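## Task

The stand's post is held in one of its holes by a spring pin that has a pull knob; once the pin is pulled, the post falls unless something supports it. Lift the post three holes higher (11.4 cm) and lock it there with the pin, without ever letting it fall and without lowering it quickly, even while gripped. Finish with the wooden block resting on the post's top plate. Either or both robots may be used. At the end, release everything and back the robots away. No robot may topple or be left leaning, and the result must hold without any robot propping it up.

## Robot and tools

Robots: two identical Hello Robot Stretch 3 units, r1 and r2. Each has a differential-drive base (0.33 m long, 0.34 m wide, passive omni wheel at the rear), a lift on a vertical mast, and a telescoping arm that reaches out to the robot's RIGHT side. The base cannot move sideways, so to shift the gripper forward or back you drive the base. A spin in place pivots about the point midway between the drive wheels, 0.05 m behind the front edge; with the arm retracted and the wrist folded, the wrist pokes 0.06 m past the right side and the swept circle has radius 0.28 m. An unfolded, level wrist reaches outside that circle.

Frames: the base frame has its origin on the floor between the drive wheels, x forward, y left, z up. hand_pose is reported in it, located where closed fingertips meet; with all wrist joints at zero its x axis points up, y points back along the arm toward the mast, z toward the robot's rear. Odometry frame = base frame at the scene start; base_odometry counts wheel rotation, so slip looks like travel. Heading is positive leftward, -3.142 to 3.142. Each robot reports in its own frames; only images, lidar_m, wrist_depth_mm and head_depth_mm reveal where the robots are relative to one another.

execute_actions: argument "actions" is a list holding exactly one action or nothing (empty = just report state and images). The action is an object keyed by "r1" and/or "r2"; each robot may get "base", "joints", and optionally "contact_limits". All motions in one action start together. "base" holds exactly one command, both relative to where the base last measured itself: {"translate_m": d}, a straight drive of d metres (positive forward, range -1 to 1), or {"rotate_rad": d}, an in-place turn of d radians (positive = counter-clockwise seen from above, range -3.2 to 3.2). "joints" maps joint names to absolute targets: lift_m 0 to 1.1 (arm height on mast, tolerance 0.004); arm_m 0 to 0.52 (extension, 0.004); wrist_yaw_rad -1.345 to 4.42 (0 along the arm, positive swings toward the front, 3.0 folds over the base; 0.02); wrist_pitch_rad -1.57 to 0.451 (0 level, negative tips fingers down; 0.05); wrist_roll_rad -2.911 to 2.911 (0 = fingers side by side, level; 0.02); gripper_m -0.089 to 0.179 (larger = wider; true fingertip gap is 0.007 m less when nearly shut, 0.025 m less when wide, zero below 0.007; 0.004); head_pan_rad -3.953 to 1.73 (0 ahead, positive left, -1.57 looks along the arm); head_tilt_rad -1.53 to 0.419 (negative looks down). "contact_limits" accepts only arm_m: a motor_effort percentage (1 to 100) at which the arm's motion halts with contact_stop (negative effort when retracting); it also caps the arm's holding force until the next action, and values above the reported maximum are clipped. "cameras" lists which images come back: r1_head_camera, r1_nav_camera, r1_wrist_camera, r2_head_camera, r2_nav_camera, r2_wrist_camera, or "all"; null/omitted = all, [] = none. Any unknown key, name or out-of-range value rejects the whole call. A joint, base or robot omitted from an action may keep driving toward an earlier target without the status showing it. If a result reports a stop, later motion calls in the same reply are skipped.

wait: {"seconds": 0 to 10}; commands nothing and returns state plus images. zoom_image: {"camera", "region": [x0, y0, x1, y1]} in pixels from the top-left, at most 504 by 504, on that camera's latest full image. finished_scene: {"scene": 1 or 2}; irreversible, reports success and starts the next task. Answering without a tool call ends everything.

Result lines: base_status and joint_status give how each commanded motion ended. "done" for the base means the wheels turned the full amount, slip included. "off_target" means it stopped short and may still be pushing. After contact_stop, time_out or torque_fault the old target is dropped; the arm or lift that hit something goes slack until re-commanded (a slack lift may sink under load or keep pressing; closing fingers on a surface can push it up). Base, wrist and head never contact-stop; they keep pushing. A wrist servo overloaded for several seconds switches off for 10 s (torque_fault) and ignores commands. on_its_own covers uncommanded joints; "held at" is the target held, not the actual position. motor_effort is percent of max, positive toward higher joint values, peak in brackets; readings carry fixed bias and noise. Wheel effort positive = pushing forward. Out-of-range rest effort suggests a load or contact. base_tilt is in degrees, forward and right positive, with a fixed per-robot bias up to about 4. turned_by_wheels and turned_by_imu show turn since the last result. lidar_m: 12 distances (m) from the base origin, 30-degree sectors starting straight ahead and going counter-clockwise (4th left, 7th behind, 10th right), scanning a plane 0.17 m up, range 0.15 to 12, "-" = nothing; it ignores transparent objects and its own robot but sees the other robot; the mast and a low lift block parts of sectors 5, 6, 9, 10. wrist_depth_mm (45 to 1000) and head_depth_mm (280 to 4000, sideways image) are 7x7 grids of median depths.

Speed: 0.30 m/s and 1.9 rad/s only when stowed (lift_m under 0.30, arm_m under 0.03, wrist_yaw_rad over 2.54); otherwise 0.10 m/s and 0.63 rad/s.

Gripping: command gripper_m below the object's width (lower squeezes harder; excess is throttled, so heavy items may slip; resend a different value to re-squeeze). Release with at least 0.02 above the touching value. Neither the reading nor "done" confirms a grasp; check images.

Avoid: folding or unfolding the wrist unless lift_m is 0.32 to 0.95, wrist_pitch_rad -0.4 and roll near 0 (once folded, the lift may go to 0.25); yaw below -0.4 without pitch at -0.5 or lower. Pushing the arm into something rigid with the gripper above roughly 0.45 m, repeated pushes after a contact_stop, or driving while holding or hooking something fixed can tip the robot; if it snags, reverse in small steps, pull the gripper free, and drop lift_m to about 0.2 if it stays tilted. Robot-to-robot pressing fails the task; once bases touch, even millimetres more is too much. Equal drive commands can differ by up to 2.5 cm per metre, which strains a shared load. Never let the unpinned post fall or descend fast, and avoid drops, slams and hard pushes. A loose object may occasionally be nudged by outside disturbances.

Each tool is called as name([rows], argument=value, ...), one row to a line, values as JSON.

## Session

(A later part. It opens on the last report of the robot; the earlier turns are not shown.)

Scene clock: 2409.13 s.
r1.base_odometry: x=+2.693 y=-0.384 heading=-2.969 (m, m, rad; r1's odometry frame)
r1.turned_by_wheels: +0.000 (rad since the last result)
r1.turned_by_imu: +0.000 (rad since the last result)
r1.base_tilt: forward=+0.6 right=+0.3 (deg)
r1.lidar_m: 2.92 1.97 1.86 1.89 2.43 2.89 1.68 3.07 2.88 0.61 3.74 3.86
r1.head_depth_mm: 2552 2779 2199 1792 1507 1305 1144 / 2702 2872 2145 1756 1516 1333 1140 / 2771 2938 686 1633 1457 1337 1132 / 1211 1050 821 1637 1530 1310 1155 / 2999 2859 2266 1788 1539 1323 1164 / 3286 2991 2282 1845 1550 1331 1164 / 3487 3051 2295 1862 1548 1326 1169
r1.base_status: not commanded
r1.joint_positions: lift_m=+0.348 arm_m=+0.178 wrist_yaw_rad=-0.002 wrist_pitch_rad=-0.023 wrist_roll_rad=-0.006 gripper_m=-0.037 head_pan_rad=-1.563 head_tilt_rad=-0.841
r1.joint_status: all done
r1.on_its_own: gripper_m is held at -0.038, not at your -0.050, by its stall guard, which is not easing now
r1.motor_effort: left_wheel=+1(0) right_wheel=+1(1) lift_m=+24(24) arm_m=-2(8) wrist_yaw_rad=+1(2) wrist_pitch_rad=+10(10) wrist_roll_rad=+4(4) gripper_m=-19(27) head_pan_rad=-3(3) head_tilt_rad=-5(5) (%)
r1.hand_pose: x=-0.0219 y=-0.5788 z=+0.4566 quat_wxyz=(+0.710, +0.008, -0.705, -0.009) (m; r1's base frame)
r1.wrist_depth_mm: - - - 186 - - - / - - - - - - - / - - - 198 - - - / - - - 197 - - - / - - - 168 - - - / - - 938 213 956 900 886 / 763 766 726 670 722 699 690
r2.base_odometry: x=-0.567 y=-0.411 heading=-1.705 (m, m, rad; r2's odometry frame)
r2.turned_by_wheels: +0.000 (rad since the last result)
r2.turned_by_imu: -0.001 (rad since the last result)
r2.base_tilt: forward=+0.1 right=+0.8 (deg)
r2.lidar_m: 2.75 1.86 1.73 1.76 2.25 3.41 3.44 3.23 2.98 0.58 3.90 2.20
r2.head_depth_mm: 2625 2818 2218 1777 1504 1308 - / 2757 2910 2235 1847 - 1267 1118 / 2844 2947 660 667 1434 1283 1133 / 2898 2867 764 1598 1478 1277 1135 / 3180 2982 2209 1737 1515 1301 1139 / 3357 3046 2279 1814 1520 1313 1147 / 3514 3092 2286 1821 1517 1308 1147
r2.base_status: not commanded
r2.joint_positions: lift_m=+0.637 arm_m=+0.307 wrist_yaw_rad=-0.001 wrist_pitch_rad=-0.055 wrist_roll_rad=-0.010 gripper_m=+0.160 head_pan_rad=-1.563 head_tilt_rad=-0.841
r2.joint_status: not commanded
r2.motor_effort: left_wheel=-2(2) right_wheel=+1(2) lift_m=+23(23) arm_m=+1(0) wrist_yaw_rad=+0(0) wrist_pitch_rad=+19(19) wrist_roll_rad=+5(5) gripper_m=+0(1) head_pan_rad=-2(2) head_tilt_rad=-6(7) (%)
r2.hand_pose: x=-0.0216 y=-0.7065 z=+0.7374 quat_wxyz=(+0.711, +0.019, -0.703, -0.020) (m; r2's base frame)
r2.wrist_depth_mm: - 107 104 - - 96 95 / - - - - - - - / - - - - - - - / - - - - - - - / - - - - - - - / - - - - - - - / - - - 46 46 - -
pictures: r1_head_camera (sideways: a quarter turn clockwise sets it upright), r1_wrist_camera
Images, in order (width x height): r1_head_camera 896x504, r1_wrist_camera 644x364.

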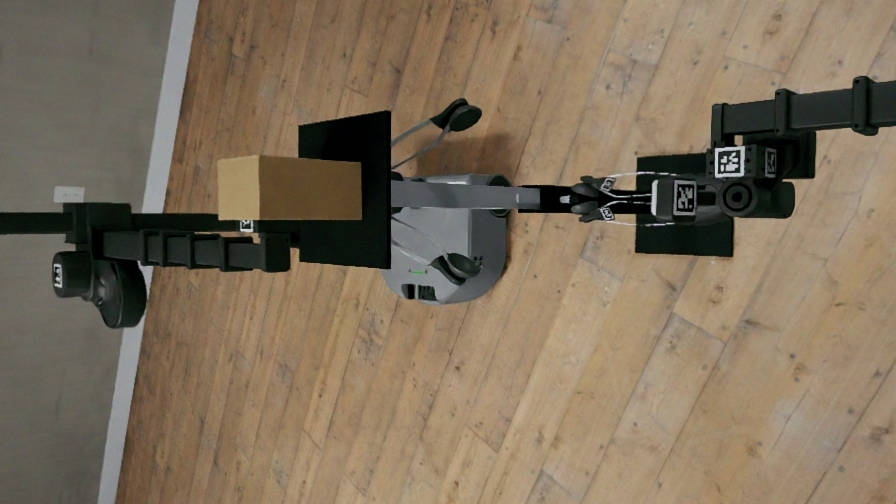

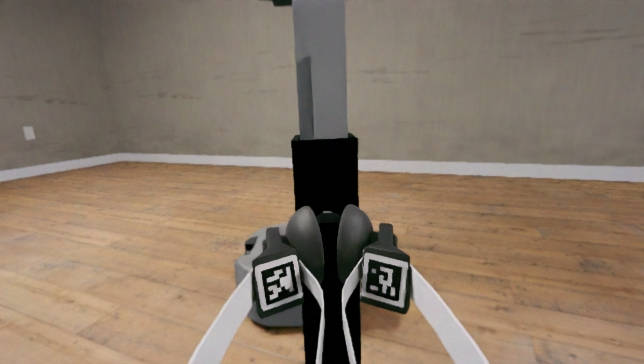

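execute_actions([
  {"r1": {"joints": {"gripper_m": 0.07}}, "r2": {"joints": {"lift_m": 0.632}}},
], cameras=["r1_wrist_camera"])

zoom_image(camera="r1_wrist_camera", region=[270, 30, 390, 250])

execute_actions([
  {"r2": {"joints": {"lift_m": 0.64}}},
], cameras=["r1_wrist_camera"])

zoom_image(camera="r1_wrist_camera", region=[270, 30, 390, 250])

Scene clock: 2425.60 s.
r1.base_odometry: x=+2.693 y=-0.384 heading=-2.969 (m, m, rad; r1's odometry frame)
r1.turned_by_wheels: +0.000 (rad since the last result)
r1.turned_by_imu: +0.000 (rad since the last result)
r1.base_tilt: forward=+0.6 right=+0.2 (deg)
r1.lidar_m: 2.91 1.97 1.86 1.89 2.43 2.88 1.67 3.08 2.88 0.61 3.72 3.84
r1.head_depth_mm: 2566 2760 2217 1801 1511 1300 1147 / 2690 2855 2153 1757 1520 1333 1137 / 2785 2912 685 1634 1426 1335 1129 / 1213 1060 822 1637 1533 1310 1155 / 3070 2864 2267 1788 1537 1324 1158 / 3281 2985 2287 1852 1540 1327 1170 / 3470 3053 2290 1851 1548 1335 1165
r1.base_status: not commanded
r1.joint_positions: lift_m=+0.348 arm_m=+0.178 wrist_yaw_rad=-0.002 wrist_pitch_rad=-0.023 wrist_roll_rad=-0.006 gripper_m=+0.070 head_pan_rad=-1.563 head_tilt_rad=-0.841
r1.joint_status: all done
r1.motor_effort: left_wheel=+0(1) right_wheel=+0(1) lift_m=+25(25) arm_m=-2(3) wrist_yaw_rad=+2(2) wrist_pitch_rad=+10(10) wrist_roll_rad=+4(4) gripper_m=+0(79) head_pan_rad=-4(3) head_tilt_rad=-5(5) (%)
r1.hand_pose: x=-0.0219 y=-0.5788 z=+0.4566 quat_wxyz=(+0.710, +0.008, -0.705, -0.009) (m; r1's base frame)
r1.wrist_depth_mm: - - - 185 - - - / - - - - - - - / - - - 198 - - - / - - - 199 - - - / - - - 205 - - - / - - - 215 892 888 881 / 784 740 731 226 720 691 701
r2.base_odometry: x=-0.567 y=-0.411 heading=-1.705 (m, m, rad; r2's odometry frame)
r2.turned_by_wheels: +0.000 (rad since the last result)
r2.turned_by_imu: -0.001 (rad since the last result)
r2.base_tilt: forward=+0.0 right=+0.8 (deg)
r2.lidar_m: 2.74 1.86 1.73 1.76 2.25 3.40 3.48 3.24 2.98 0.58 3.87 2.20
r2.head_depth_mm: 2632 2787 2233 1787 1497 1305 - / 2747 2907 2240 1837 - 1275 1133 / 2892 2992 659 670 1441 1288 1136 / 2934 2828 765 1594 1472 1289 1135 / 3151 3028 2172 1739 1509 1302 1142 / 3320 3032 2267 1839 1505 1299 1144 / 3543 3051 2303 1830 1529 1307 1148
r2.base_status: not commanded
r2.joint_positions: lift_m=+0.632 arm_m=+0.307 wrist_yaw_rad=-0.001 wrist_pitch_rad=-0.024 wrist_roll_rad=-0.007 gripper_m=+0.160 head_pan_rad=-1.563 head_tilt_rad=-0.841
r2.joint_status: all done
r2.motor_effort: left_wheel=-1(2) right_wheel=+1(1) lift_m=+16(21) arm_m=+1(0) wrist_yaw_rad=+0(0) wrist_pitch_rad=+9(18) wrist_roll_rad=+4(5) gripper_m=+0(1) head_pan_rad=-3(3) head_tilt_rad=-6(6) (%)
r2.hand_pose: x=-0.0216 y=-0.7075 z=+0.7406 quat_wxyz=(+0.710, +0.009, -0.704, -0.009) (m; r2's base frame)
r2.wrist_depth_mm: - 91 89 - - 84 83 / - - - - - - - / - - - - - - - / - - - - - - - / - - - - - - - / - - - - - - - / - - - 46 46 - -
pictures: r1_wrist_camera
Images, in order (width x height): r1_wrist_camera 644x364.

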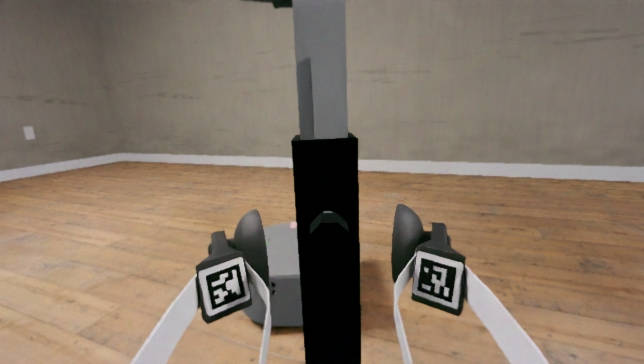

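Region (270, 30, 390, 250) of r1_wrist_camera's 644x364 image, scaled by 2.291; it fills the left 275 columns of this view, and the rest is white.

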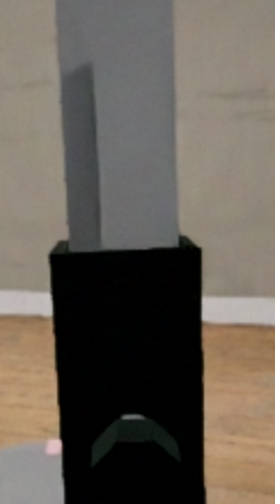

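Scene clock: 2426.30 s.
r1.base_odometry: x=+2.693 y=-0.384 heading=-2.969 (m, m, rad; r1's odometry frame)
r1.turned_by_wheels: +0.000 (rad since the last result)
r1.turned_by_imu: +0.000 (rad since the last result)
r1.base_tilt: forward=+0.6 right=+0.2 (deg)
r1.lidar_m: 2.92 1.97 1.86 1.90 2.44 2.89 1.67 3.06 2.88 0.61 3.76 3.85
r1.head_depth_mm: 2561 2747 2191 1797 1510 1304 1141 / 2656 2870 2156 1762 1516 1336 1137 / 2778 2910 685 1631 1425 1343 1130 / 1205 1043 822 1631 1530 1305 1155 / 3031 2846 2271 1788 1538 1325 1163 / 3295 2992 2283 1854 1542 1328 1164 / 3471 3038 2298 1854 1548 1331 1169
r1.base_status: not commanded
r1.joint_positions: lift_m=+0.348 arm_m=+0.178 wrist_yaw_rad=-0.002 wrist_pitch_rad=-0.023 wrist_roll_rad=-0.006 gripper_m=+0.070 head_pan_rad=-1.563 head_tilt_rad=-0.841
r1.joint_status: not commanded
r1.motor_effort: left_wheel=+0(1) right_wheel=+1(0) lift_m=+24(25) arm_m=-2(3) wrist_yaw_rad=+2(3) wrist_pitch_rad=+10(10) wrist_roll_rad=+4(4) gripper_m=+0(1) head_pan_rad=-3(3) head_tilt_rad=-4(5) (%)
r1.hand_pose: x=-0.0219 y=-0.5788 z=+0.4566 quat_wxyz=(+0.710, +0.008, -0.705, -0.009) (m; r1's base frame)
r1.wrist_depth_mm: - - - 186 - - - / - - - - - - - / - - - 197 - - - / - - - 197 - - - / - - - 205 - - - / - - - 214 857 897 898 / 774 748 741 223 738 708 688
r2.base_odometry: x=-0.567 y=-0.411 heading=-1.705 (m, m, rad; r2's odometry frame)
r2.turned_by_wheels: +0.000 (rad since the last result)
r2.turned_by_imu: +0.000 (rad since the last result)
r2.base_tilt: forward=+0.0 right=+0.8 (deg)
r2.lidar_m: 2.74 1.85 1.73 1.76 2.25 3.40 3.45 3.22 2.98 0.59 3.88 2.19
r2.head_depth_mm: 2606 2791 2210 1792 1487 1299 - / 2771 2902 2246 1849 - 1266 1121 / 2886 2953 662 665 1442 1282 1131 / 2870 2823 759 1578 1475 1287 1141 / 3178 3003 2168 1715 1522 1300 1131 / 3345 3023 2274 1829 1521 1307 1142 / 3500 3028 2280 1841 1524 1321 1144
r2.base_status: not commanded
r2.joint_positions: lift_m=+0.639 arm_m=+0.307 wrist_yaw_rad=-0.001 wrist_pitch_rad=-0.060 wrist_roll_rad=-0.009 gripper_m=+0.160 head_pan_rad=-1.563 head_tilt_rad=-0.841
r2.joint_status: all done
r2.motor_effort: left_wheel=-2(2) right_wheel=+2(2) lift_m=+37(36) arm_m=+0(0) wrist_yaw_rad=-1(0) wrist_pitch_rad=+20(23) wrist_roll_rad=+5(4) gripper_m=+1(0) head_pan_rad=-2(3) head_tilt_rad=-6(6) (%)
r2.hand_pose: x=-0.0216 y=-0.7062 z=+0.7384 quat_wxyz=(+0.710, +0.021, -0.703, -0.022) (m; r2's base frame)
r2.wrist_depth_mm: - 111 107 - - 99 98 / - - - - - - - / - - - - - - - / - - - - - - - / - - - - - - - / - - - 46 45 - - / - - - 47 47 - -
pictures: r1_wrist_camera
Images, in order (width x height): r1_wrist_camera 644x364.

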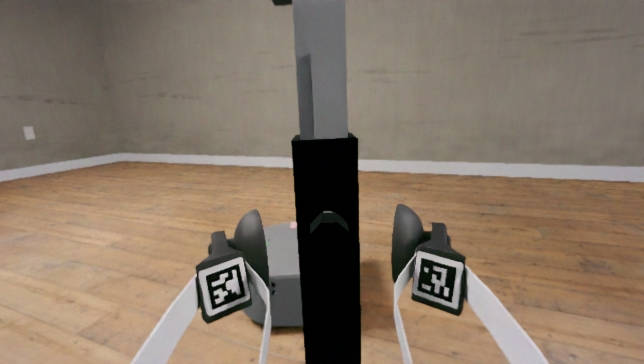

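Region (270, 30, 390, 250) of r1_wrist_camera's 644x364 image, scaled by 2.291; it fills the left 275 columns of this view, and the rest is white.

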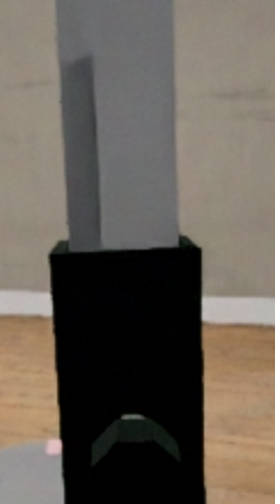

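execute_actions([
  {"r1": {"joints": {"arm_m": 0.15}}, "r2": {"joints": {"lift_m": 0.6368}}},
], cameras=[])

execute_actions([
  {"r1": {"joints": {"gripper_m": -0.02}}},
], cameras=[])

execute_actions([
  {"r1": {"joints": {"arm_m": 0.18}, "contact_limits": {"arm_m": 14}}},
], cameras=["r1_head_camera"])

zoom_image(camera="r1_head_camera", region=[530, 165, 630, 235])

Scene clock: 2547.47 s.
r1.base_odometry: x=+2.693 y=-0.384 heading=-2.969 (m, m, rad; r1's odometry frame)
r1.turned_by_wheels: +0.000 (rad since the last result)
r1.turned_by_imu: +0.000 (rad since the last result)
r1.base_tilt: forward=+0.6 right=+0.3 (deg)
r1.lidar_m: 2.92 1.97 1.86 1.90 2.43 2.89 1.67 3.07 2.88 0.62 3.74 3.87
r1.head_depth_mm: 2543 2761 2207 1788 1508 1303 1148 / 2692 2836 2158 1751 1517 1328 1145 / 2798 2932 686 1640 1455 1314 1113 / 1213 1051 821 1638 1531 1318 1157 / 3007 2858 2276 1791 1535 1322 1162 / 3309 3000 2292 1841 1545 1328 1169 / 3450 3054 2302 1844 1548 1331 1168
r1.base_status: not commanded
r1.joint_positions: lift_m=+0.348 arm_m=+0.150 wrist_yaw_rad=-0.002 wrist_pitch_rad=-0.023 wrist_roll_rad=-0.006 gripper_m=+0.070 head_pan_rad=-1.563 head_tilt_rad=-0.841
r1.joint_status: all done
r1.motor_effort: left_wheel=+0(1) right_wheel=+0(1) lift_m=+24(25) arm_m=-3(3) wrist_yaw_rad=+2(1) wrist_pitch_rad=+9(10) wrist_roll_rad=+4(4) gripper_m=+0(0) head_pan_rad=-4(3) head_tilt_rad=-5(5) (%)
r1.hand_pose: x=-0.0219 y=-0.5509 z=+0.4566 quat_wxyz=(+0.710, +0.008, -0.705, -0.009) (m; r1's base frame)
r1.wrist_depth_mm: - - - 875 - - - / - - - - - - - / - - - 226 - - - / - - - 225 - - - / - - - 235 - - - / - - - 245 860 889 882 / 777 770 745 257 691 708 697
r2.base_odometry: x=-0.567 y=-0.411 heading=-1.705 (m, m, rad; r2's odometry frame)
r2.turned_by_wheels: +0.000 (rad since the last result)
r2.turned_by_imu: -0.001 (rad since the last result)
r2.base_tilt: forward=+0.0 right=+0.8 (deg)
r2.lidar_m: 2.74 1.85 1.73 1.76 2.24 3.40 3.48 3.22 2.99 0.58 3.90 2.20
r2.head_depth_mm: 2612 2816 2211 1789 1497 1307 - / 2764 2913 2240 1841 - 1268 1114 / 2933 2989 663 668 1442 1281 1130 / 2884 2793 763 1613 1478 1288 1134 / 3181 3003 2199 1735 1515 1303 1145 / 3363 3044 2268 1811 1527 1301 1139 / 3528 3041 2287 1836 1524 1305 1144
r2.base_status: not commanded
r2.joint_positions: lift_m=+0.637 arm_m=+0.307 wrist_yaw_rad=-0.001 wrist_pitch_rad=-0.056 wrist_roll_rad=-0.009 gripper_m=+0.160 head_pan_rad=-1.563 head_tilt_rad=-0.841
r2.joint_status: all done
r2.motor_effort: left_wheel=-2(2) right_wheel=+1(2) lift_m=+22(36) arm_m=+1(0) wrist_yaw_rad=+0(0) wrist_pitch_rad=+19(21) wrist_roll_rad=+5(4) gripper_m=-1(0) head_pan_rad=-2(3) head_tilt_rad=-7(6) (%)
r2.hand_pose: x=-0.0216 y=-0.7064 z=+0.7371 quat_wxyz=(+0.710, +0.020, -0.704, -0.020) (m; r2's base frame)
r2.wrist_depth_mm: - 108 105 - - 97 96 / - - - - - - - / - - - - - - - / - - - - - - - / - - - - - - - / - - - - - - - / - - - 46 46 - -
pictures: none
No camera images: the call's "cameras" was empty. Leave "cameras" out to get every camera's image.

Scene clock: 2548.87 s.
r1.base_odometry: x=+2.693 y=-0.384 heading=-2.969 (m, m, rad; r1's odometry frame)
r1.turned_by_wheels: +0.000 (rad since the last result)
r1.turned_by_imu: +0.000 (rad since the last result)
r1.base_tilt: forward=+0.6 right=+0.2 (deg)
r1.lidar_m: 2.91 1.97 1.86 1.89 2.43 2.88 1.67 3.07 2.88 0.62 3.73 3.85
r1.head_depth_mm: 2562 2782 2215 1794 1513 1303 1143 / 2691 2864 2149 1756 1517 1336 1146 / 2758 2911 686 1629 1466 1318 1118 / 1205 1050 822 1629 1525 1321 1155 / 3015 2863 2267 1780 1536 1328 1160 / 3251 3014 2282 1830 1549 1330 1165 / 3494 3071 2300 1850 1556 1331 1168
r1.base_status: not commanded
r1.joint_positions: lift_m=+0.348 arm_m=+0.150 wrist_yaw_rad=-0.002 wrist_pitch_rad=-0.023 wrist_roll_rad=-0.006 gripper_m=-0.020 head_pan_rad=-1.563 head_tilt_rad=-0.841
r1.joint_status: all done
r1.motor_effort: left_wheel=+0(1) right_wheel=+1(1) lift_m=+24(25) arm_m=-3(3) wrist_yaw_rad=+2(2) wrist_pitch_rad=+10(9) wrist_roll_rad=+4(4) gripper_m=-8(83) head_pan_rad=-4(3) head_tilt_rad=-5(5) (%)
r1.hand_pose: x=-0.0219 y=-0.5509 z=+0.4566 quat_wxyz=(+0.710, +0.008, -0.705, -0.009) (m; r1's base frame)
r1.wrist_depth_mm: - - - 875 - - - / - - - - - - - / - - - 224 - - - / - - - 227 - - - / - - - - - - - / - - 943 - 889 900 875 / 763 750 753 259 713 721 688
r2.base_odometry: x=-0.567 y=-0.411 heading=-1.705 (m, m, rad; r2's odometry frame)
r2.turned_by_wheels: +0.000 (rad since the last result)
r2.turned_by_imu: +0.000 (rad since the last result)
r2.base_tilt: forward=+0.0 right=+0.8 (deg)
r2.lidar_m: 2.74 1.86 1.73 1.76 2.24 3.40 3.46 3.23 2.98 0.59 3.90 2.20
r2.head_depth_mm: 2590 2808 2223 1778 1501 1316 - / 2736 2954 2221 1848 - 1268 1121 / 2902 2896 660 665 1441 1289 1135 / 2912 2840 760 1607 1479 1289 1139 / 3187 3004 2189 1729 1511 1306 1139 / 3332 3024 2286 1824 1515 1297 1142 / 3508 3048 2271 1835 1524 1303 1145
r2.base_status: not commanded
r2.joint_positions: lift_m=+0.637 arm_m=+0.307 wrist_yaw_rad=-0.001 wrist_pitch_rad=-0.056 wrist_roll_rad=-0.009 gripper_m=+0.160 head_pan_rad=-1.563 head_tilt_rad=-0.841
r2.joint_status: not commanded
r2.motor_effort: left_wheel=-1(2) right_wheel=+1(1) lift_m=+23(23) arm_m=+0(0) wrist_yaw_rad=+0(0) wrist_pitch_rad=+20(19) wrist_roll_rad=+5(5) gripper_m=-1(0) head_pan_rad=-3(2) head_tilt_rad=-6(6) (%)
r2.hand_pose: x=-0.0216 y=-0.7064 z=+0.7371 quat_wxyz=(+0.710, +0.020, -0.704, -0.020) (m; r2's base frame)
r2.wrist_depth_mm: - 108 105 - - 97 96 / - - - - - - - / - - - - - - - / - - - - - - - / - - - - - - - / - - - - - - - / - - - 46 46 - -
pictures: none
No camera images: the call's "cameras" was empty. Leave "cameras" out to get every camera's image.

Scene clock: 2550.00 s.
r1.base_odometry: x=+2.693 y=-0.384 heading=-2.969 (m, m, rad; r1's odometry frame)
r1.turned_by_wheels: +0.000 (rad since the last result)
r1.turned_by_imu: +0.000 (rad since the last result)
r1.base_tilt: forward=+0.6 right=+0.1 (deg)
r1.lidar_m: 2.92 1.97 1.86 1.90 2.44 2.89 1.67 3.06 2.88 0.61 3.77 3.85
r1.head_depth_mm: 2550 2766 2211 1797 1505 1305 1143 / 2692 2850 2152 1766 1512 1329 1145 / 2787 2914 685 1635 1462 1346 1134 / 1210 1050 823 1631 1534 1310 1159 / 3034 2868 2259 1782 1536 1319 1161 / 3286 3010 2282 1844 1540 1329 1162 / 3470 3034 2298 1844 1550 1331 1169
r1.base_status: not commanded
r1.joint_positions: lift_m=+0.348 arm_m=+0.166 wrist_yaw_rad=-0.001 wrist_pitch_rad=-0.024 wrist_roll_rad=-0.006 gripper_m=-0.020 head_pan_rad=-1.563 head_tilt_rad=-0.841
r1.joint_status: arm_m contact_stop (moved +0.016 of +0.030)
r1.on_its_own: arm_m is slack since a contact_stop, until your next command for it (your +0.180 is given up)
r1.motor_effort: left_wheel=+0(1) right_wheel=+0(2) lift_m=+24(25) arm_m=+0(16) wrist_yaw_rad=+1(2) wrist_pitch_rad=+10(13) wrist_roll_rad=+4(4) gripper_m=-8(8) head_pan_rad=-3(3) head_tilt_rad=-6(5) (%)
r1.contact_limits: arm_m 14 (drawing in: default 26, maximum 43; extending or still: default 36, maximum 59)
r1.hand_pose: x=-0.0217 y=-0.5665 z=+0.4564 quat_wxyz=(+0.710, +0.008, -0.705, -0.009) (m; r1's base frame)
r1.wrist_depth_mm: - - - 198 - - - / - - - - - - - / - - - 208 - - - / - - - 210 - - - / - - - - - - - / - - 891 - 943 888 862 / 771 757 752 239 728 702 687
r2.base_odometry: x=-0.567 y=-0.411 heading=-1.705 (m, m, rad; r2's odometry frame)
r2.turned_by_wheels: +0.000 (rad since the last result)
r2.turned_by_imu: +0.000 (rad since the last result)
r2.base_tilt: forward=+0.0 right=+0.8 (deg)
r2.lidar_m: 2.74 1.85 1.73 1.76 2.25 3.38 3.46 3.21 2.98 0.59 3.88 2.20
r2.head_depth_mm: 2613 2850 2220 1778 1496 1309 - / 2763 2933 2226 1837 - 1269 1123 / 2888 2963 659 666 1427 1278 1130 / 2895 2821 763 1601 1487 1279 1129 / 3177 2992 2173 1724 1517 1287 1147 / 3350 3014 2298 1835 1530 1306 1138 / 3578 3005 2300 1827 1525 1312 1147
r2.base_status: not commanded
r2.joint_positions: lift_m=+0.637 arm_m=+0.307 wrist_yaw_rad=-0.001 wrist_pitch_rad=-0.056 wrist_roll_rad=-0.009 gripper_m=+0.160 head_pan_rad=-1.563 head_tilt_rad=-0.841
r2.joint_status: not commanded
r2.motor_effort: left_wheel=-2(2) right_wheel=+1(1) lift_m=+23(23) arm_m=+0(1) wrist_yaw_rad=+0(0) wrist_pitch_rad=+19(19) wrist_roll_rad=+4(5) gripper_m=+1(0) head_pan_rad=-3(2) head_tilt_rad=-6(6) (%)
r2.hand_pose: x=-0.0216 y=-0.7064 z=+0.7371 quat_wxyz=(+0.710, +0.020, -0.704, -0.020) (m; r2's base frame)
r2.wrist_depth_mm: - 108 105 - - 97 96 / - - - - - - - / - - - - - - - / - - - - - - - / - - - - - - - / - - - - - - - / - - - 46 46 - -
pictures: r1_head_camera (sideways: a quarter turn clockwise sets it upright)
Images, in order (width x height): r1_head_camera 896x504.

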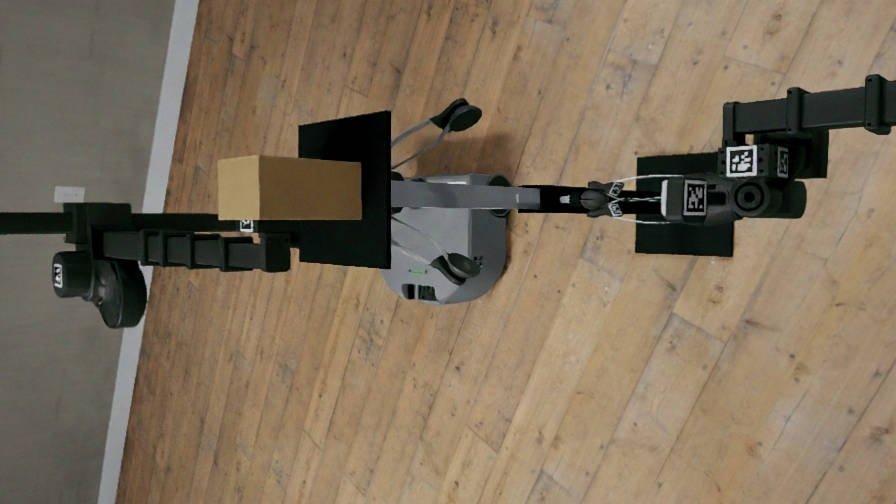

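Region (530, 165, 630, 235) of r1_head_camera's 896x504 image, scaled by 5.040, with more detail than that image has; it fills the top 353 rows of this view, and the rest is white.

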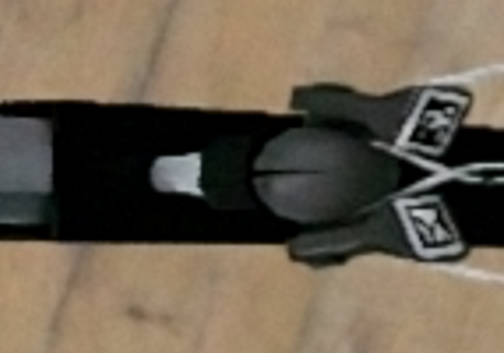

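execute_actions([
  {"r1": {"joints": {"arm_m": 0.16, "gripper_m": 0.07}}, "r2": {"joints": {"gripper_m": 0.02}}},
], cameras=["r2_wrist_camera", "r1_head_camera"])

execute_actions([
  {"r1": {"joints": {"arm_m": 0.195}, "contact_limits": {"arm_m": 10}}},
], cameras=[])

execute_actions([
  {"r1": {"joints": {"gripper_m": -0.08}}},
], cameras=[])

execute_actions([
  {"r1": {"joints": {"arm_m": 0.185}}},
], cameras=["r1_head_camera"])

zoom_image(camera="r1_head_camera", region=[530, 165, 630, 235])

Scene clock: 2603.10 s.
r1.base_odometry: x=+2.693 y=-0.384 heading=-2.969 (m, m, rad; r1's odometry frame)
r1.turned_by_wheels: +0.000 (rad since the last result)
r1.turned_by_imu: +0.000 (rad since the last result)
r1.base_tilt: forward=+0.5 right=+0.3 (deg)
r1.lidar_m: 2.92 1.97 1.86 1.89 2.43 2.89 1.67 3.07 2.88 0.62 3.74 3.86
r1.head_depth_mm: 2562 2753 2214 1789 1508 1301 1142 / 2660 2858 2144 1813 1520 1330 1137 / 2787 2917 684 1549 1425 1331 1127 / 1213 1051 821 1634 1534 1313 1154 / 3030 2852 2266 1789 1537 1323 1161 / 3294 3045 2286 1854 1539 1327 1168 / 3474 3027 2295 1847 1549 1330 1167
r1.base_status: not commanded
r1.joint_positions: lift_m=+0.348 arm_m=+0.160 wrist_yaw_rad=-0.001 wrist_pitch_rad=-0.024 wrist_roll_rad=-0.006 gripper_m=+0.070 head_pan_rad=-1.563 head_tilt_rad=-0.841
r1.joint_status: all done
r1.motor_effort: left_wheel=+0(1) right_wheel=+0(1) lift_m=+24(23) arm_m=-3(3) wrist_yaw_rad=+1(1) wrist_pitch_rad=+10(11) wrist_roll_rad=+4(4) gripper_m=+0(79) head_pan_rad=-3(3) head_tilt_rad=-5(5) (%)
r1.hand_pose: x=-0.0217 y=-0.5608 z=+0.4565 quat_wxyz=(+0.710, +0.008, -0.705, -0.009) (m; r1's base frame)
r1.wrist_depth_mm: - - - 202 - - - / - - - - - - - / - - - 215 - - - / - - - 217 - - - / - - - 225 - - - / - - - 235 869 898 899 / 784 762 720 245 713 694 669
r2.base_odometry: x=-0.567 y=-0.411 heading=-1.705 (m, m, rad; r2's odometry frame)
r2.turned_by_wheels: +0.000 (rad since the last result)
r2.turned_by_imu: -0.002 (rad since the last result)
r2.base_tilt: forward=+0.1 right=+0.8 (deg)
r2.lidar_m: 2.74 1.86 1.73 1.76 2.25 3.39 3.47 3.23 2.97 0.59 3.90 2.20
r2.head_depth_mm: 2630 2781 2221 1798 1491 1310 - / 2761 2969 2220 1830 - 1259 1122 / 2887 3002 658 667 1438 1276 1133 / 2901 2737 762 1616 1466 1288 1137 / 3185 3022 2186 1728 1515 1306 1141 / 3342 3013 2270 1820 1514 1302 1138 / 3561 3005 2313 1831 1520 1304 1147
r2.base_status: not commanded
r2.joint_positions: lift_m=+0.637 arm_m=+0.307 wrist_yaw_rad=-0.008 wrist_pitch_rad=-0.056 wrist_roll_rad=-0.012 gripper_m=+0.021 head_pan_rad=-1.563 head_tilt_rad=-0.841
r2.joint_status: all done
r2.motor_effort: left_wheel=-4(4) right_wheel=+4(4) lift_m=+23(23) arm_m=+0(0) wrist_yaw_rad=+8(7) wrist_pitch_rad=+20(19) wrist_roll_rad=+7(7) gripper_m=-20(98) head_pan_rad=-2(3) head_tilt_rad=-6(7) (%)
r2.hand_pose: x=-0.0235 y=-0.7064 z=+0.7371 quat_wxyz=(+0.711, +0.017, -0.702, -0.023) (m; r2's base frame)
r2.wrist_depth_mm: - 109 106 - - 96 95 / - - - - - - - / - - - - - - - / - - - - - - - / - - - - - - - / - - - - - - - / - - 922 46 46 - -
pictures: r1_head_camera (sideways: a quarter turn clockwise sets it upright), r2_wrist_camera
Images, in order (width x height): r1_head_camera 896x504, r2_wrist_camera 644x364.

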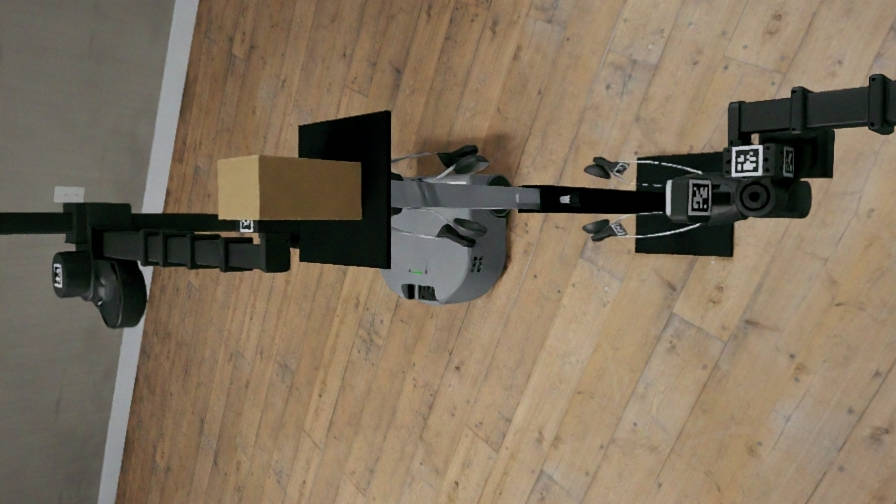

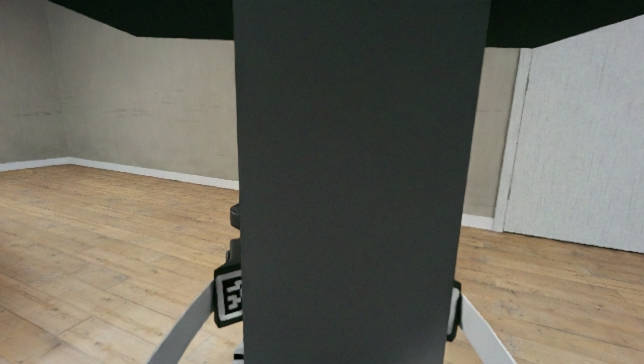

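Scene clock: 2604.40 s.
r1.base_odometry: x=+2.693 y=-0.384 heading=-2.969 (m, m, rad; r1's odometry frame)
r1.turned_by_wheels: +0.000 (rad since the last result)
r1.turned_by_imu: +0.000 (rad since the last result)
r1.base_tilt: forward=+0.6 right=+0.3 (deg)
r1.lidar_m: 2.92 1.97 1.86 1.90 2.44 2.88 1.67 3.06 2.88 0.61 3.74 3.86
r1.head_depth_mm: 2553 2759 2211 1794 1508 1305 1145 / 2655 2881 2153 1796 1522 1338 1145 / 2761 2916 684 1550 1427 - 1130 / 1205 1049 821 1626 1540 1309 1154 / 3029 2877 2275 1785 1548 1326 1160 / 3249 3003 2275 1848 1543 1324 1163 / 3444 3065 2291 1852 1553 1335 1167
r1.base_status: not commanded
r1.joint_positions: lift_m=+0.348 arm_m=+0.195 wrist_yaw_rad=-0.001 wrist_pitch_rad=-0.024 wrist_roll_rad=-0.006 gripper_m=+0.070 head_pan_rad=-1.563 head_tilt_rad=-0.841
r1.joint_status: all done
r1.motor_effort: left_wheel=+0(0) right_wheel=+0(0) lift_m=+24(24) arm_m=+4(4) wrist_yaw_rad=+0(1) wrist_pitch_rad=+10(10) wrist_roll_rad=+4(4) gripper_m=+0(0) head_pan_rad=-3(3) head_tilt_rad=-5(5) (%)
r1.contact_limits: arm_m 10 (drawing in: default 26, maximum 43; extending or still: default 36, maximum 59)
r1.hand_pose: x=-0.0217 y=-0.5953 z=+0.4565 quat_wxyz=(+0.710, +0.008, -0.705, -0.009) (m; r1's base frame)
r1.wrist_depth_mm: - - - 169 - - - / - - - 176 - - - / - - - 177 - - - / - - - 179 - - - / - - - 184 - - - / - - - 195 879 898 875 / 732 734 748 204 704 708 675
r2.base_odometry: x=-0.567 y=-0.411 heading=-1.705 (m, m, rad; r2's odometry frame)
r2.turned_by_wheels: +0.000 (rad since the last result)
r2.turned_by_imu: +0.000 (rad since the last result)
r2.base_tilt: forward=+0.0 right=+0.8 (deg)
r2.lidar_m: 2.74 1.85 1.73 1.76 2.25 3.40 3.46 3.22 2.98 0.59 3.90 2.20
r2.head_depth_mm: 2650 2777 2197 1785 1477 1311 - / 2769 2873 2227 1844 - 1265 1117 / 2847 2985 658 667 1449 1281 1138 / 2894 2750 760 1609 1467 1283 1134 / 3153 3017 2194 1721 1515 1305 1140 / 3370 3079 2301 1818 1517 1305 1149 / 3536 3045 2288 1839 1528 1310 1147
r2.base_status: not commanded
r2.joint_positions: lift_m=+0.637 arm_m=+0.307 wrist_yaw_rad=-0.008 wrist_pitch_rad=-0.056 wrist_roll_rad=-0.012 gripper_m=+0.021 head_pan_rad=-1.563 head_tilt_rad=-0.841
r2.joint_status: not commanded
r2.motor_effort: left_wheel=-3(3) right_wheel=+4(4) lift_m=+23(23) arm_m=+1(0) wrist_yaw_rad=+8(8) wrist_pitch_rad=+19(20) wrist_roll_rad=+7(6) gripper_m=-20(19) head_pan_rad=-3(2) head_tilt_rad=-6(6) (%)
r2.hand_pose: x=-0.0235 y=-0.7064 z=+0.7371 quat_wxyz=(+0.711, +0.017, -0.702, -0.023) (m; r2's base frame)
r2.wrist_depth_mm: - 109 106 - - 96 95 / - - - - - - - / - - - - - - - / - - - - - - - / - - - - - - - / - - - - - - - / - - 909 46 46 - -
pictures: none
No camera images: the call's "cameras" was empty. Leave "cameras" out to get every camera's image.

Scene clock: 2606.40 s.
r1.base_odometry: x=+2.693 y=-0.384 heading=-2.969 (m, m, rad; r1's odometry frame)
r1.turned_by_wheels: +0.000 (rad since the last result)
r1.turned_by_imu: +0.000 (rad since the last result)
r1.base_tilt: forward=+0.6 right=+0.2 (deg)
r1.lidar_m: 2.92 1.97 1.86 1.90 2.42 2.89 1.66 3.05 2.88 0.61 3.75 3.85
r1.head_depth_mm: 2571 2763 2223 1794 1506 1305 1142 / 2680 2867 2154 1803 1518 1337 1147 / 2770 2933 685 1549 1450 - 1131 / 1206 1048 821 1632 1533 1309 1156 / 3027 2851 2275 1790 1537 1327 1163 / 3295 3018 2276 1841 1543 1328 1163 / 3441 3028 2306 1851 1546 1334 1163
r1.base_status: not commanded
r1.joint_positions: lift_m=+0.348 arm_m=+0.195 wrist_yaw_rad=-0.002 wrist_pitch_rad=-0.023 wrist_roll_rad=-0.006 gripper_m=-0.078 head_pan_rad=-1.563 head_tilt_rad=-0.841
r1.joint_status: all done
r1.motor_effort: left_wheel=+0(1) right_wheel=+0(0) lift_m=+23(23) arm_m=-2(4) wrist_yaw_rad=+2(3) wrist_pitch_rad=+10(10) wrist_roll_rad=+4(4) gripper_m=-37(100) head_pan_rad=-3(3) head_tilt_rad=-5(5) (%)
r1.hand_pose: x=-0.0219 y=-0.5958 z=+0.4565 quat_wxyz=(+0.710, +0.008, -0.705, -0.009) (m; r1's base frame)
r1.wrist_depth_mm: - - - 170 - - - / - - - 174 - - - / - - - 181 - - - / - - - 180 - - - / - - - 182 - - - / - - 970 194 944 902 875 / 764 725 733 203 701 703 695
r2.base_odometry: x=-0.567 y=-0.411 heading=-1.705 (m, m, rad; r2's odometry frame)
r2.turned_by_wheels: +0.000 (rad since the last result)
r2.turned_by_imu: -0.001 (rad since the last result)
r2.base_tilt: forward=+0.0 right=+0.8 (deg)
r2.lidar_m: 2.74 1.85 1.73 1.76 2.24 3.40 3.45 3.22 2.98 0.58 3.91 2.19
r2.head_depth_mm: 2627 2833 2202 1779 1499 1311 - / 2750 2936 2221 1829 - 1256 1123 / 2901 2971 658 664 1433 1273 1132 / 2877 2752 756 1610 1481 1282 1140 / 3122 3000 2197 1734 1509 1296 1143 / 3290 3010 2279 1832 1513 1310 1141 / 3545 3051 2308 1834 1513 1307 1152
r2.base_status: not commanded
r2.joint_positions: lift_m=+0.637 arm_m=+0.307 wrist_yaw_rad=-0.008 wrist_pitch_rad=-0.056 wrist_roll_rad=-0.012 gripper_m=+0.021 head_pan_rad=-1.563 head_tilt_rad=-0.841
r2.joint_status: not commanded
r2.motor_effort: left_wheel=-4(3) right_wheel=+4(4) lift_m=+23(23) arm_m=+0(0) wrist_yaw_rad=+7(7) wrist_pitch_rad=+20(20) wrist_roll_rad=+7(7) gripper_m=-20(20) head_pan_rad=-2(2) head_tilt_rad=-6(6) (%)
r2.hand_pose: x=-0.0235 y=-0.7064 z=+0.7371 quat_wxyz=(+0.711, +0.017, -0.702, -0.023) (m; r2's base frame)
r2.wrist_depth_mm: - 109 105 - - 96 95 / - - - - - - - / - - - - - - - / - - - - - - - / - - - - - - - / - - - - - - - / - - 900 46 46 - -
pictures: none
No camera images: the call's "cameras" was empty. Leave "cameras" out to get every camera's image.

Scene clock: 2607.23 s.
r1.base_odometry: x=+2.694 y=-0.384 heading=-2.969 (m, m, rad; r1's odometry frame)
r1.turned_by_wheels: +0.000 (rad since the last result)
r1.turned_by_imu: +0.000 (rad since the last result)
r1.base_tilt: forward=+0.6 right=+0.3 (deg)
r1.lidar_m: 2.92 1.97 1.86 1.89 2.43 2.89 1.67 3.07 2.88 0.61 3.76 3.85
r1.head_depth_mm: 2575 2764 2197 1792 1509 1301 1139 / 2685 2891 2146 1809 1518 1335 1149 / 2765 2940 685 1548 1453 - 1135 / 1208 1052 822 1630 1536 1307 1156 / 3036 2873 2270 1787 1539 1317 1158 / 3289 3035 2287 1845 1539 1328 1163 / 3481 3046 2283 1852 1550 1329 1168
r1.base_status: not commanded
r1.joint_positions: lift_m=+0.348 arm_m=+0.185 wrist_yaw_rad=-0.002 wrist_pitch_rad=-0.021 wrist_roll_rad=-0.006 gripper_m=-0.075 head_pan_rad=-1.563 head_tilt_rad=-0.841
r1.joint_status: all done
r1.motor_effort: left_wheel=+0(0) right_wheel=+0(1) lift_m=+24(23) arm_m=-5(14) wrist_yaw_rad=+2(2) wrist_pitch_rad=+9(10) wrist_roll_rad=+4(4) gripper_m=-35(37) head_pan_rad=-4(3) head_tilt_rad=-5(4) (%)
r1.hand_pose: x=-0.0219 y=-0.5861 z=+0.4572 quat_wxyz=(+0.710, +0.007, -0.705, -0.008) (m; r1's base frame)
r1.wrist_depth_mm: - - - 179 - - - / - - - 185 - - - / - - - 190 - - - / - - - 191 - - - / - - - 162 - - - / - - 964 206 948 901 861 / 760 765 745 216 748 700 695
r2.base_odometry: x=-0.567 y=-0.411 heading=-1.705 (m, m, rad; r2's odometry frame)
r2.turned_by_wheels: +0.000 (rad since the last result)
r2.turned_by_imu: +0.000 (rad since the last result)
r2.base_tilt: forward=+0.0 right=+0.8 (deg)
r2.lidar_m: 2.74 1.86 1.73 1.76 2.25 3.39 3.46 3.22 2.98 0.59 3.89 2.20
r2.head_depth_mm: 2648 2838 2221 1787 1505 1313 - / 2772 2905 2212 1844 - 1256 1117 / 2894 2984 659 666 1439 1278 1141 / 2899 2750 759 1609 1476 1290 1138 / 3166 2982 2189 1730 1529 1300 1137 / 3348 3046 2267 1815 1525 1304 1146 / 3553 3083 2272 1833 1531 1314 1147
r2.base_status: not commanded
r2.joint_positions: lift_m=+0.637 arm_m=+0.307 wrist_yaw_rad=-0.008 wrist_pitch_rad=-0.056 wrist_roll_rad=-0.012 gripper_m=+0.021 head_pan_rad=-1.563 head_tilt_rad=-0.841
r2.joint_status: not commanded
r2.motor_effort: left_wheel=-3(3) right_wheel=+4(4) lift_m=+22(23) arm_m=+1(0) wrist_yaw_rad=+8(8) wrist_pitch_rad=+19(20) wrist_roll_rad=+6(6) gripper_m=-19(20) head_pan_rad=-3(2) head_tilt_rad=-6(7) (%)
r2.hand_pose: x=-0.0235 y=-0.7064 z=+0.7371 quat_wxyz=(+0.711, +0.017, -0.702, -0.023) (m; r2's base frame)
r2.wrist_depth_mm: - 109 106 - - 96 95 / - - - - - - - / - - - - - - - / - - - - - - - / - - - - - - - / - - - - - - - / - - 894 46 46 - -
pictures: r1_head_camera (sideways: a quarter turn clockwise sets it upright)
Images, in order (width x height): r1_head_camera 896x504.

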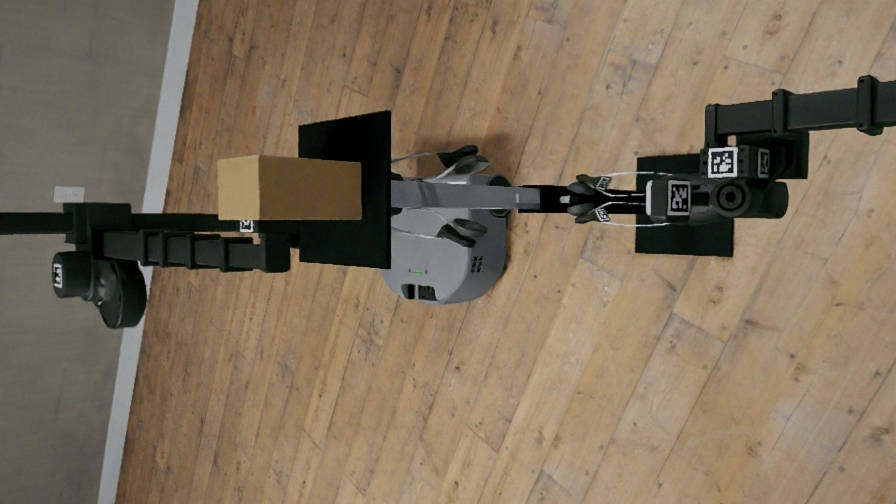

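Region (530, 165, 630, 235) of r1_head_camera's 896x504 image, scaled by 5.040, with more detail than that image has; it fills the top 353 rows of this view, and the rest is white.

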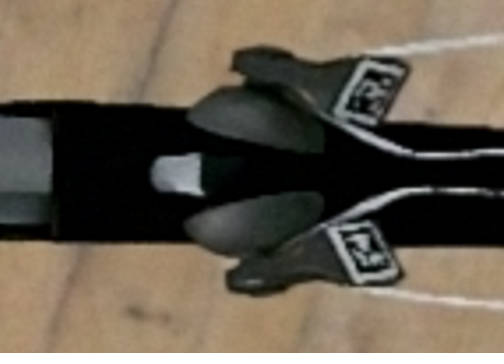

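execute_actions([
  {"r1": {"joints": {"arm_m": 0.194, "gripper_m": 0.045}, "contact_limits": {"arm_m": 10}}},
], cameras=[])

execute_actions([
  {"r1": {"joints": {"gripper_m": -0.06}}},
], cameras=["r1_wrist_camera"])

execute_actions([
  {"r1": {"joints": {"wrist_roll_rad": 0.8}}},
], cameras=["r1_wrist_camera", "r1_head_camera"])

zoom_image(camera="r1_head_camera", region=[530, 165, 630, 235])

Scene clock: 2635.07 s.
r1.base_odometry: x=+2.693 y=-0.384 heading=-2.969 (m, m, rad; r1's odometry frame)
r1.turned_by_wheels: +0.000 (rad since the last result)
r1.turned_by_imu: -0.001 (rad since the last result)
r1.base_tilt: forward=+0.6 right=+0.3 (deg)
r1.lidar_m: 2.92 1.97 1.86 1.89 2.44 2.90 1.67 3.06 2.88 0.62 3.76 3.86
r1.head_depth_mm: 2574 2753 2204 1796 1512 1307 1143 / 2673 2861 2159 1802 1520 1334 1150 / 2750 2927 684 1550 1438 - 1132 / 1206 1050 819 1630 1531 1303 1159 / 2988 2876 2271 1782 1539 1321 1158 / 3280 2997 2287 1844 1543 1331 1167 / 3464 3051 2279 1846 1554 1338 1166
r1.base_status: not commanded
r1.joint_positions: lift_m=+0.348 arm_m=+0.188 wrist_yaw_rad=-0.002 wrist_pitch_rad=-0.022 wrist_roll_rad=-0.006 gripper_m=+0.045 head_pan_rad=-1.563 head_tilt_rad=-0.841
r1.joint_status: arm_m contact_stop (moved +0.003 of +0.009); the others done
r1.on_its_own: arm_m is slack since a contact_stop, until your next command for it (your +0.194 is given up)
r1.motor_effort: left_wheel=+0(1) right_wheel=+1(1) lift_m=+24(23) arm_m=+1(12) wrist_yaw_rad=+3(4) wrist_pitch_rad=+9(10) wrist_roll_rad=+4(4) gripper_m=+0(79) head_pan_rad=-4(3) head_tilt_rad=-5(5) (%)
r1.contact_limits: arm_m 10 (drawing in: default 26, maximum 43; extending or still: default 36, maximum 59)
r1.hand_pose: x=-0.0221 y=-0.5886 z=+0.4570 quat_wxyz=(+0.710, +0.007, -0.705, -0.009) (m; r1's base frame)
r1.wrist_depth_mm: - - - 176 - - - / - - - 185 - - - / - - - 187 - - - / - - - 187 - - - / - - - 191 - - - / - - - 203 - 903 896 / 751 758 707 211 714 698 691
r2.base_odometry: x=-0.567 y=-0.411 heading=-1.705 (m, m, rad; r2's odometry frame)
r2.turned_by_wheels: +0.000 (rad since the last result)
r2.turned_by_imu: -0.003 (rad since the last result)
r2.base_tilt: forward=+0.1 right=+0.8 (deg)
r2.lidar_m: 2.74 1.86 1.73 1.76 2.25 3.40 3.45 3.23 2.99 0.59 3.89 2.20
r2.head_depth_mm: 2638 2834 2235 1790 1489 1309 - / 2751 2953 2212 1850 - 1266 1113 / 2851 2937 659 670 1440 1285 1132 / 2941 2745 761 1593 1481 1287 1132 / 3179 2984 2192 1721 1516 1305 1139 / 3288 3002 2284 1822 1516 1299 1144 / 3511 3096 2295 1813 1531 1304 1148
r2.base_status: not commanded
r2.joint_positions: lift_m=+0.637 arm_m=+0.307 wrist_yaw_rad=-0.008 wrist_pitch_rad=-0.056 wrist_roll_rad=-0.012 gripper_m=+0.021 head_pan_rad=-1.563 head_tilt_rad=-0.841
r2.joint_status: not commanded
r2.motor_effort: left_wheel=-4(4) right_wheel=+5(4) lift_m=+23(23) arm_m=+0(1) wrist_yaw_rad=+7(7) wrist_pitch_rad=+19(20) wrist_roll_rad=+6(6) gripper_m=-20(20) head_pan_rad=-2(3) head_tilt_rad=-6(6) (%)
r2.hand_pose: x=-0.0235 y=-0.7064 z=+0.7371 quat_wxyz=(+0.711, +0.017, -0.702, -0.023) (m; r2's base frame)
r2.wrist_depth_mm: - 109 106 - - 96 95 / - - - - - - - / - - - - - - - / - - - - - - - / - - - - - - - / - - - - - - - / - - 929 46 46 - -
pictures: none
No camera images: the call's "cameras" was empty. Leave "cameras" out to get every camera's image.

not run: a stop came earlier in this reply.

not run: a stop came earlier in this reply.

Region (530, 165, 630, 235) of r1_head_camera's 896x504 image, scaled by 5.040, with more detail than that image has; it fills the top 353 rows of this view, and the rest is white.

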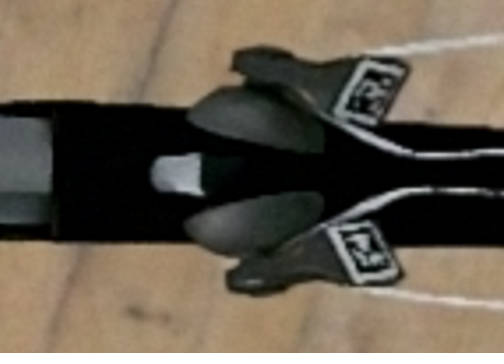

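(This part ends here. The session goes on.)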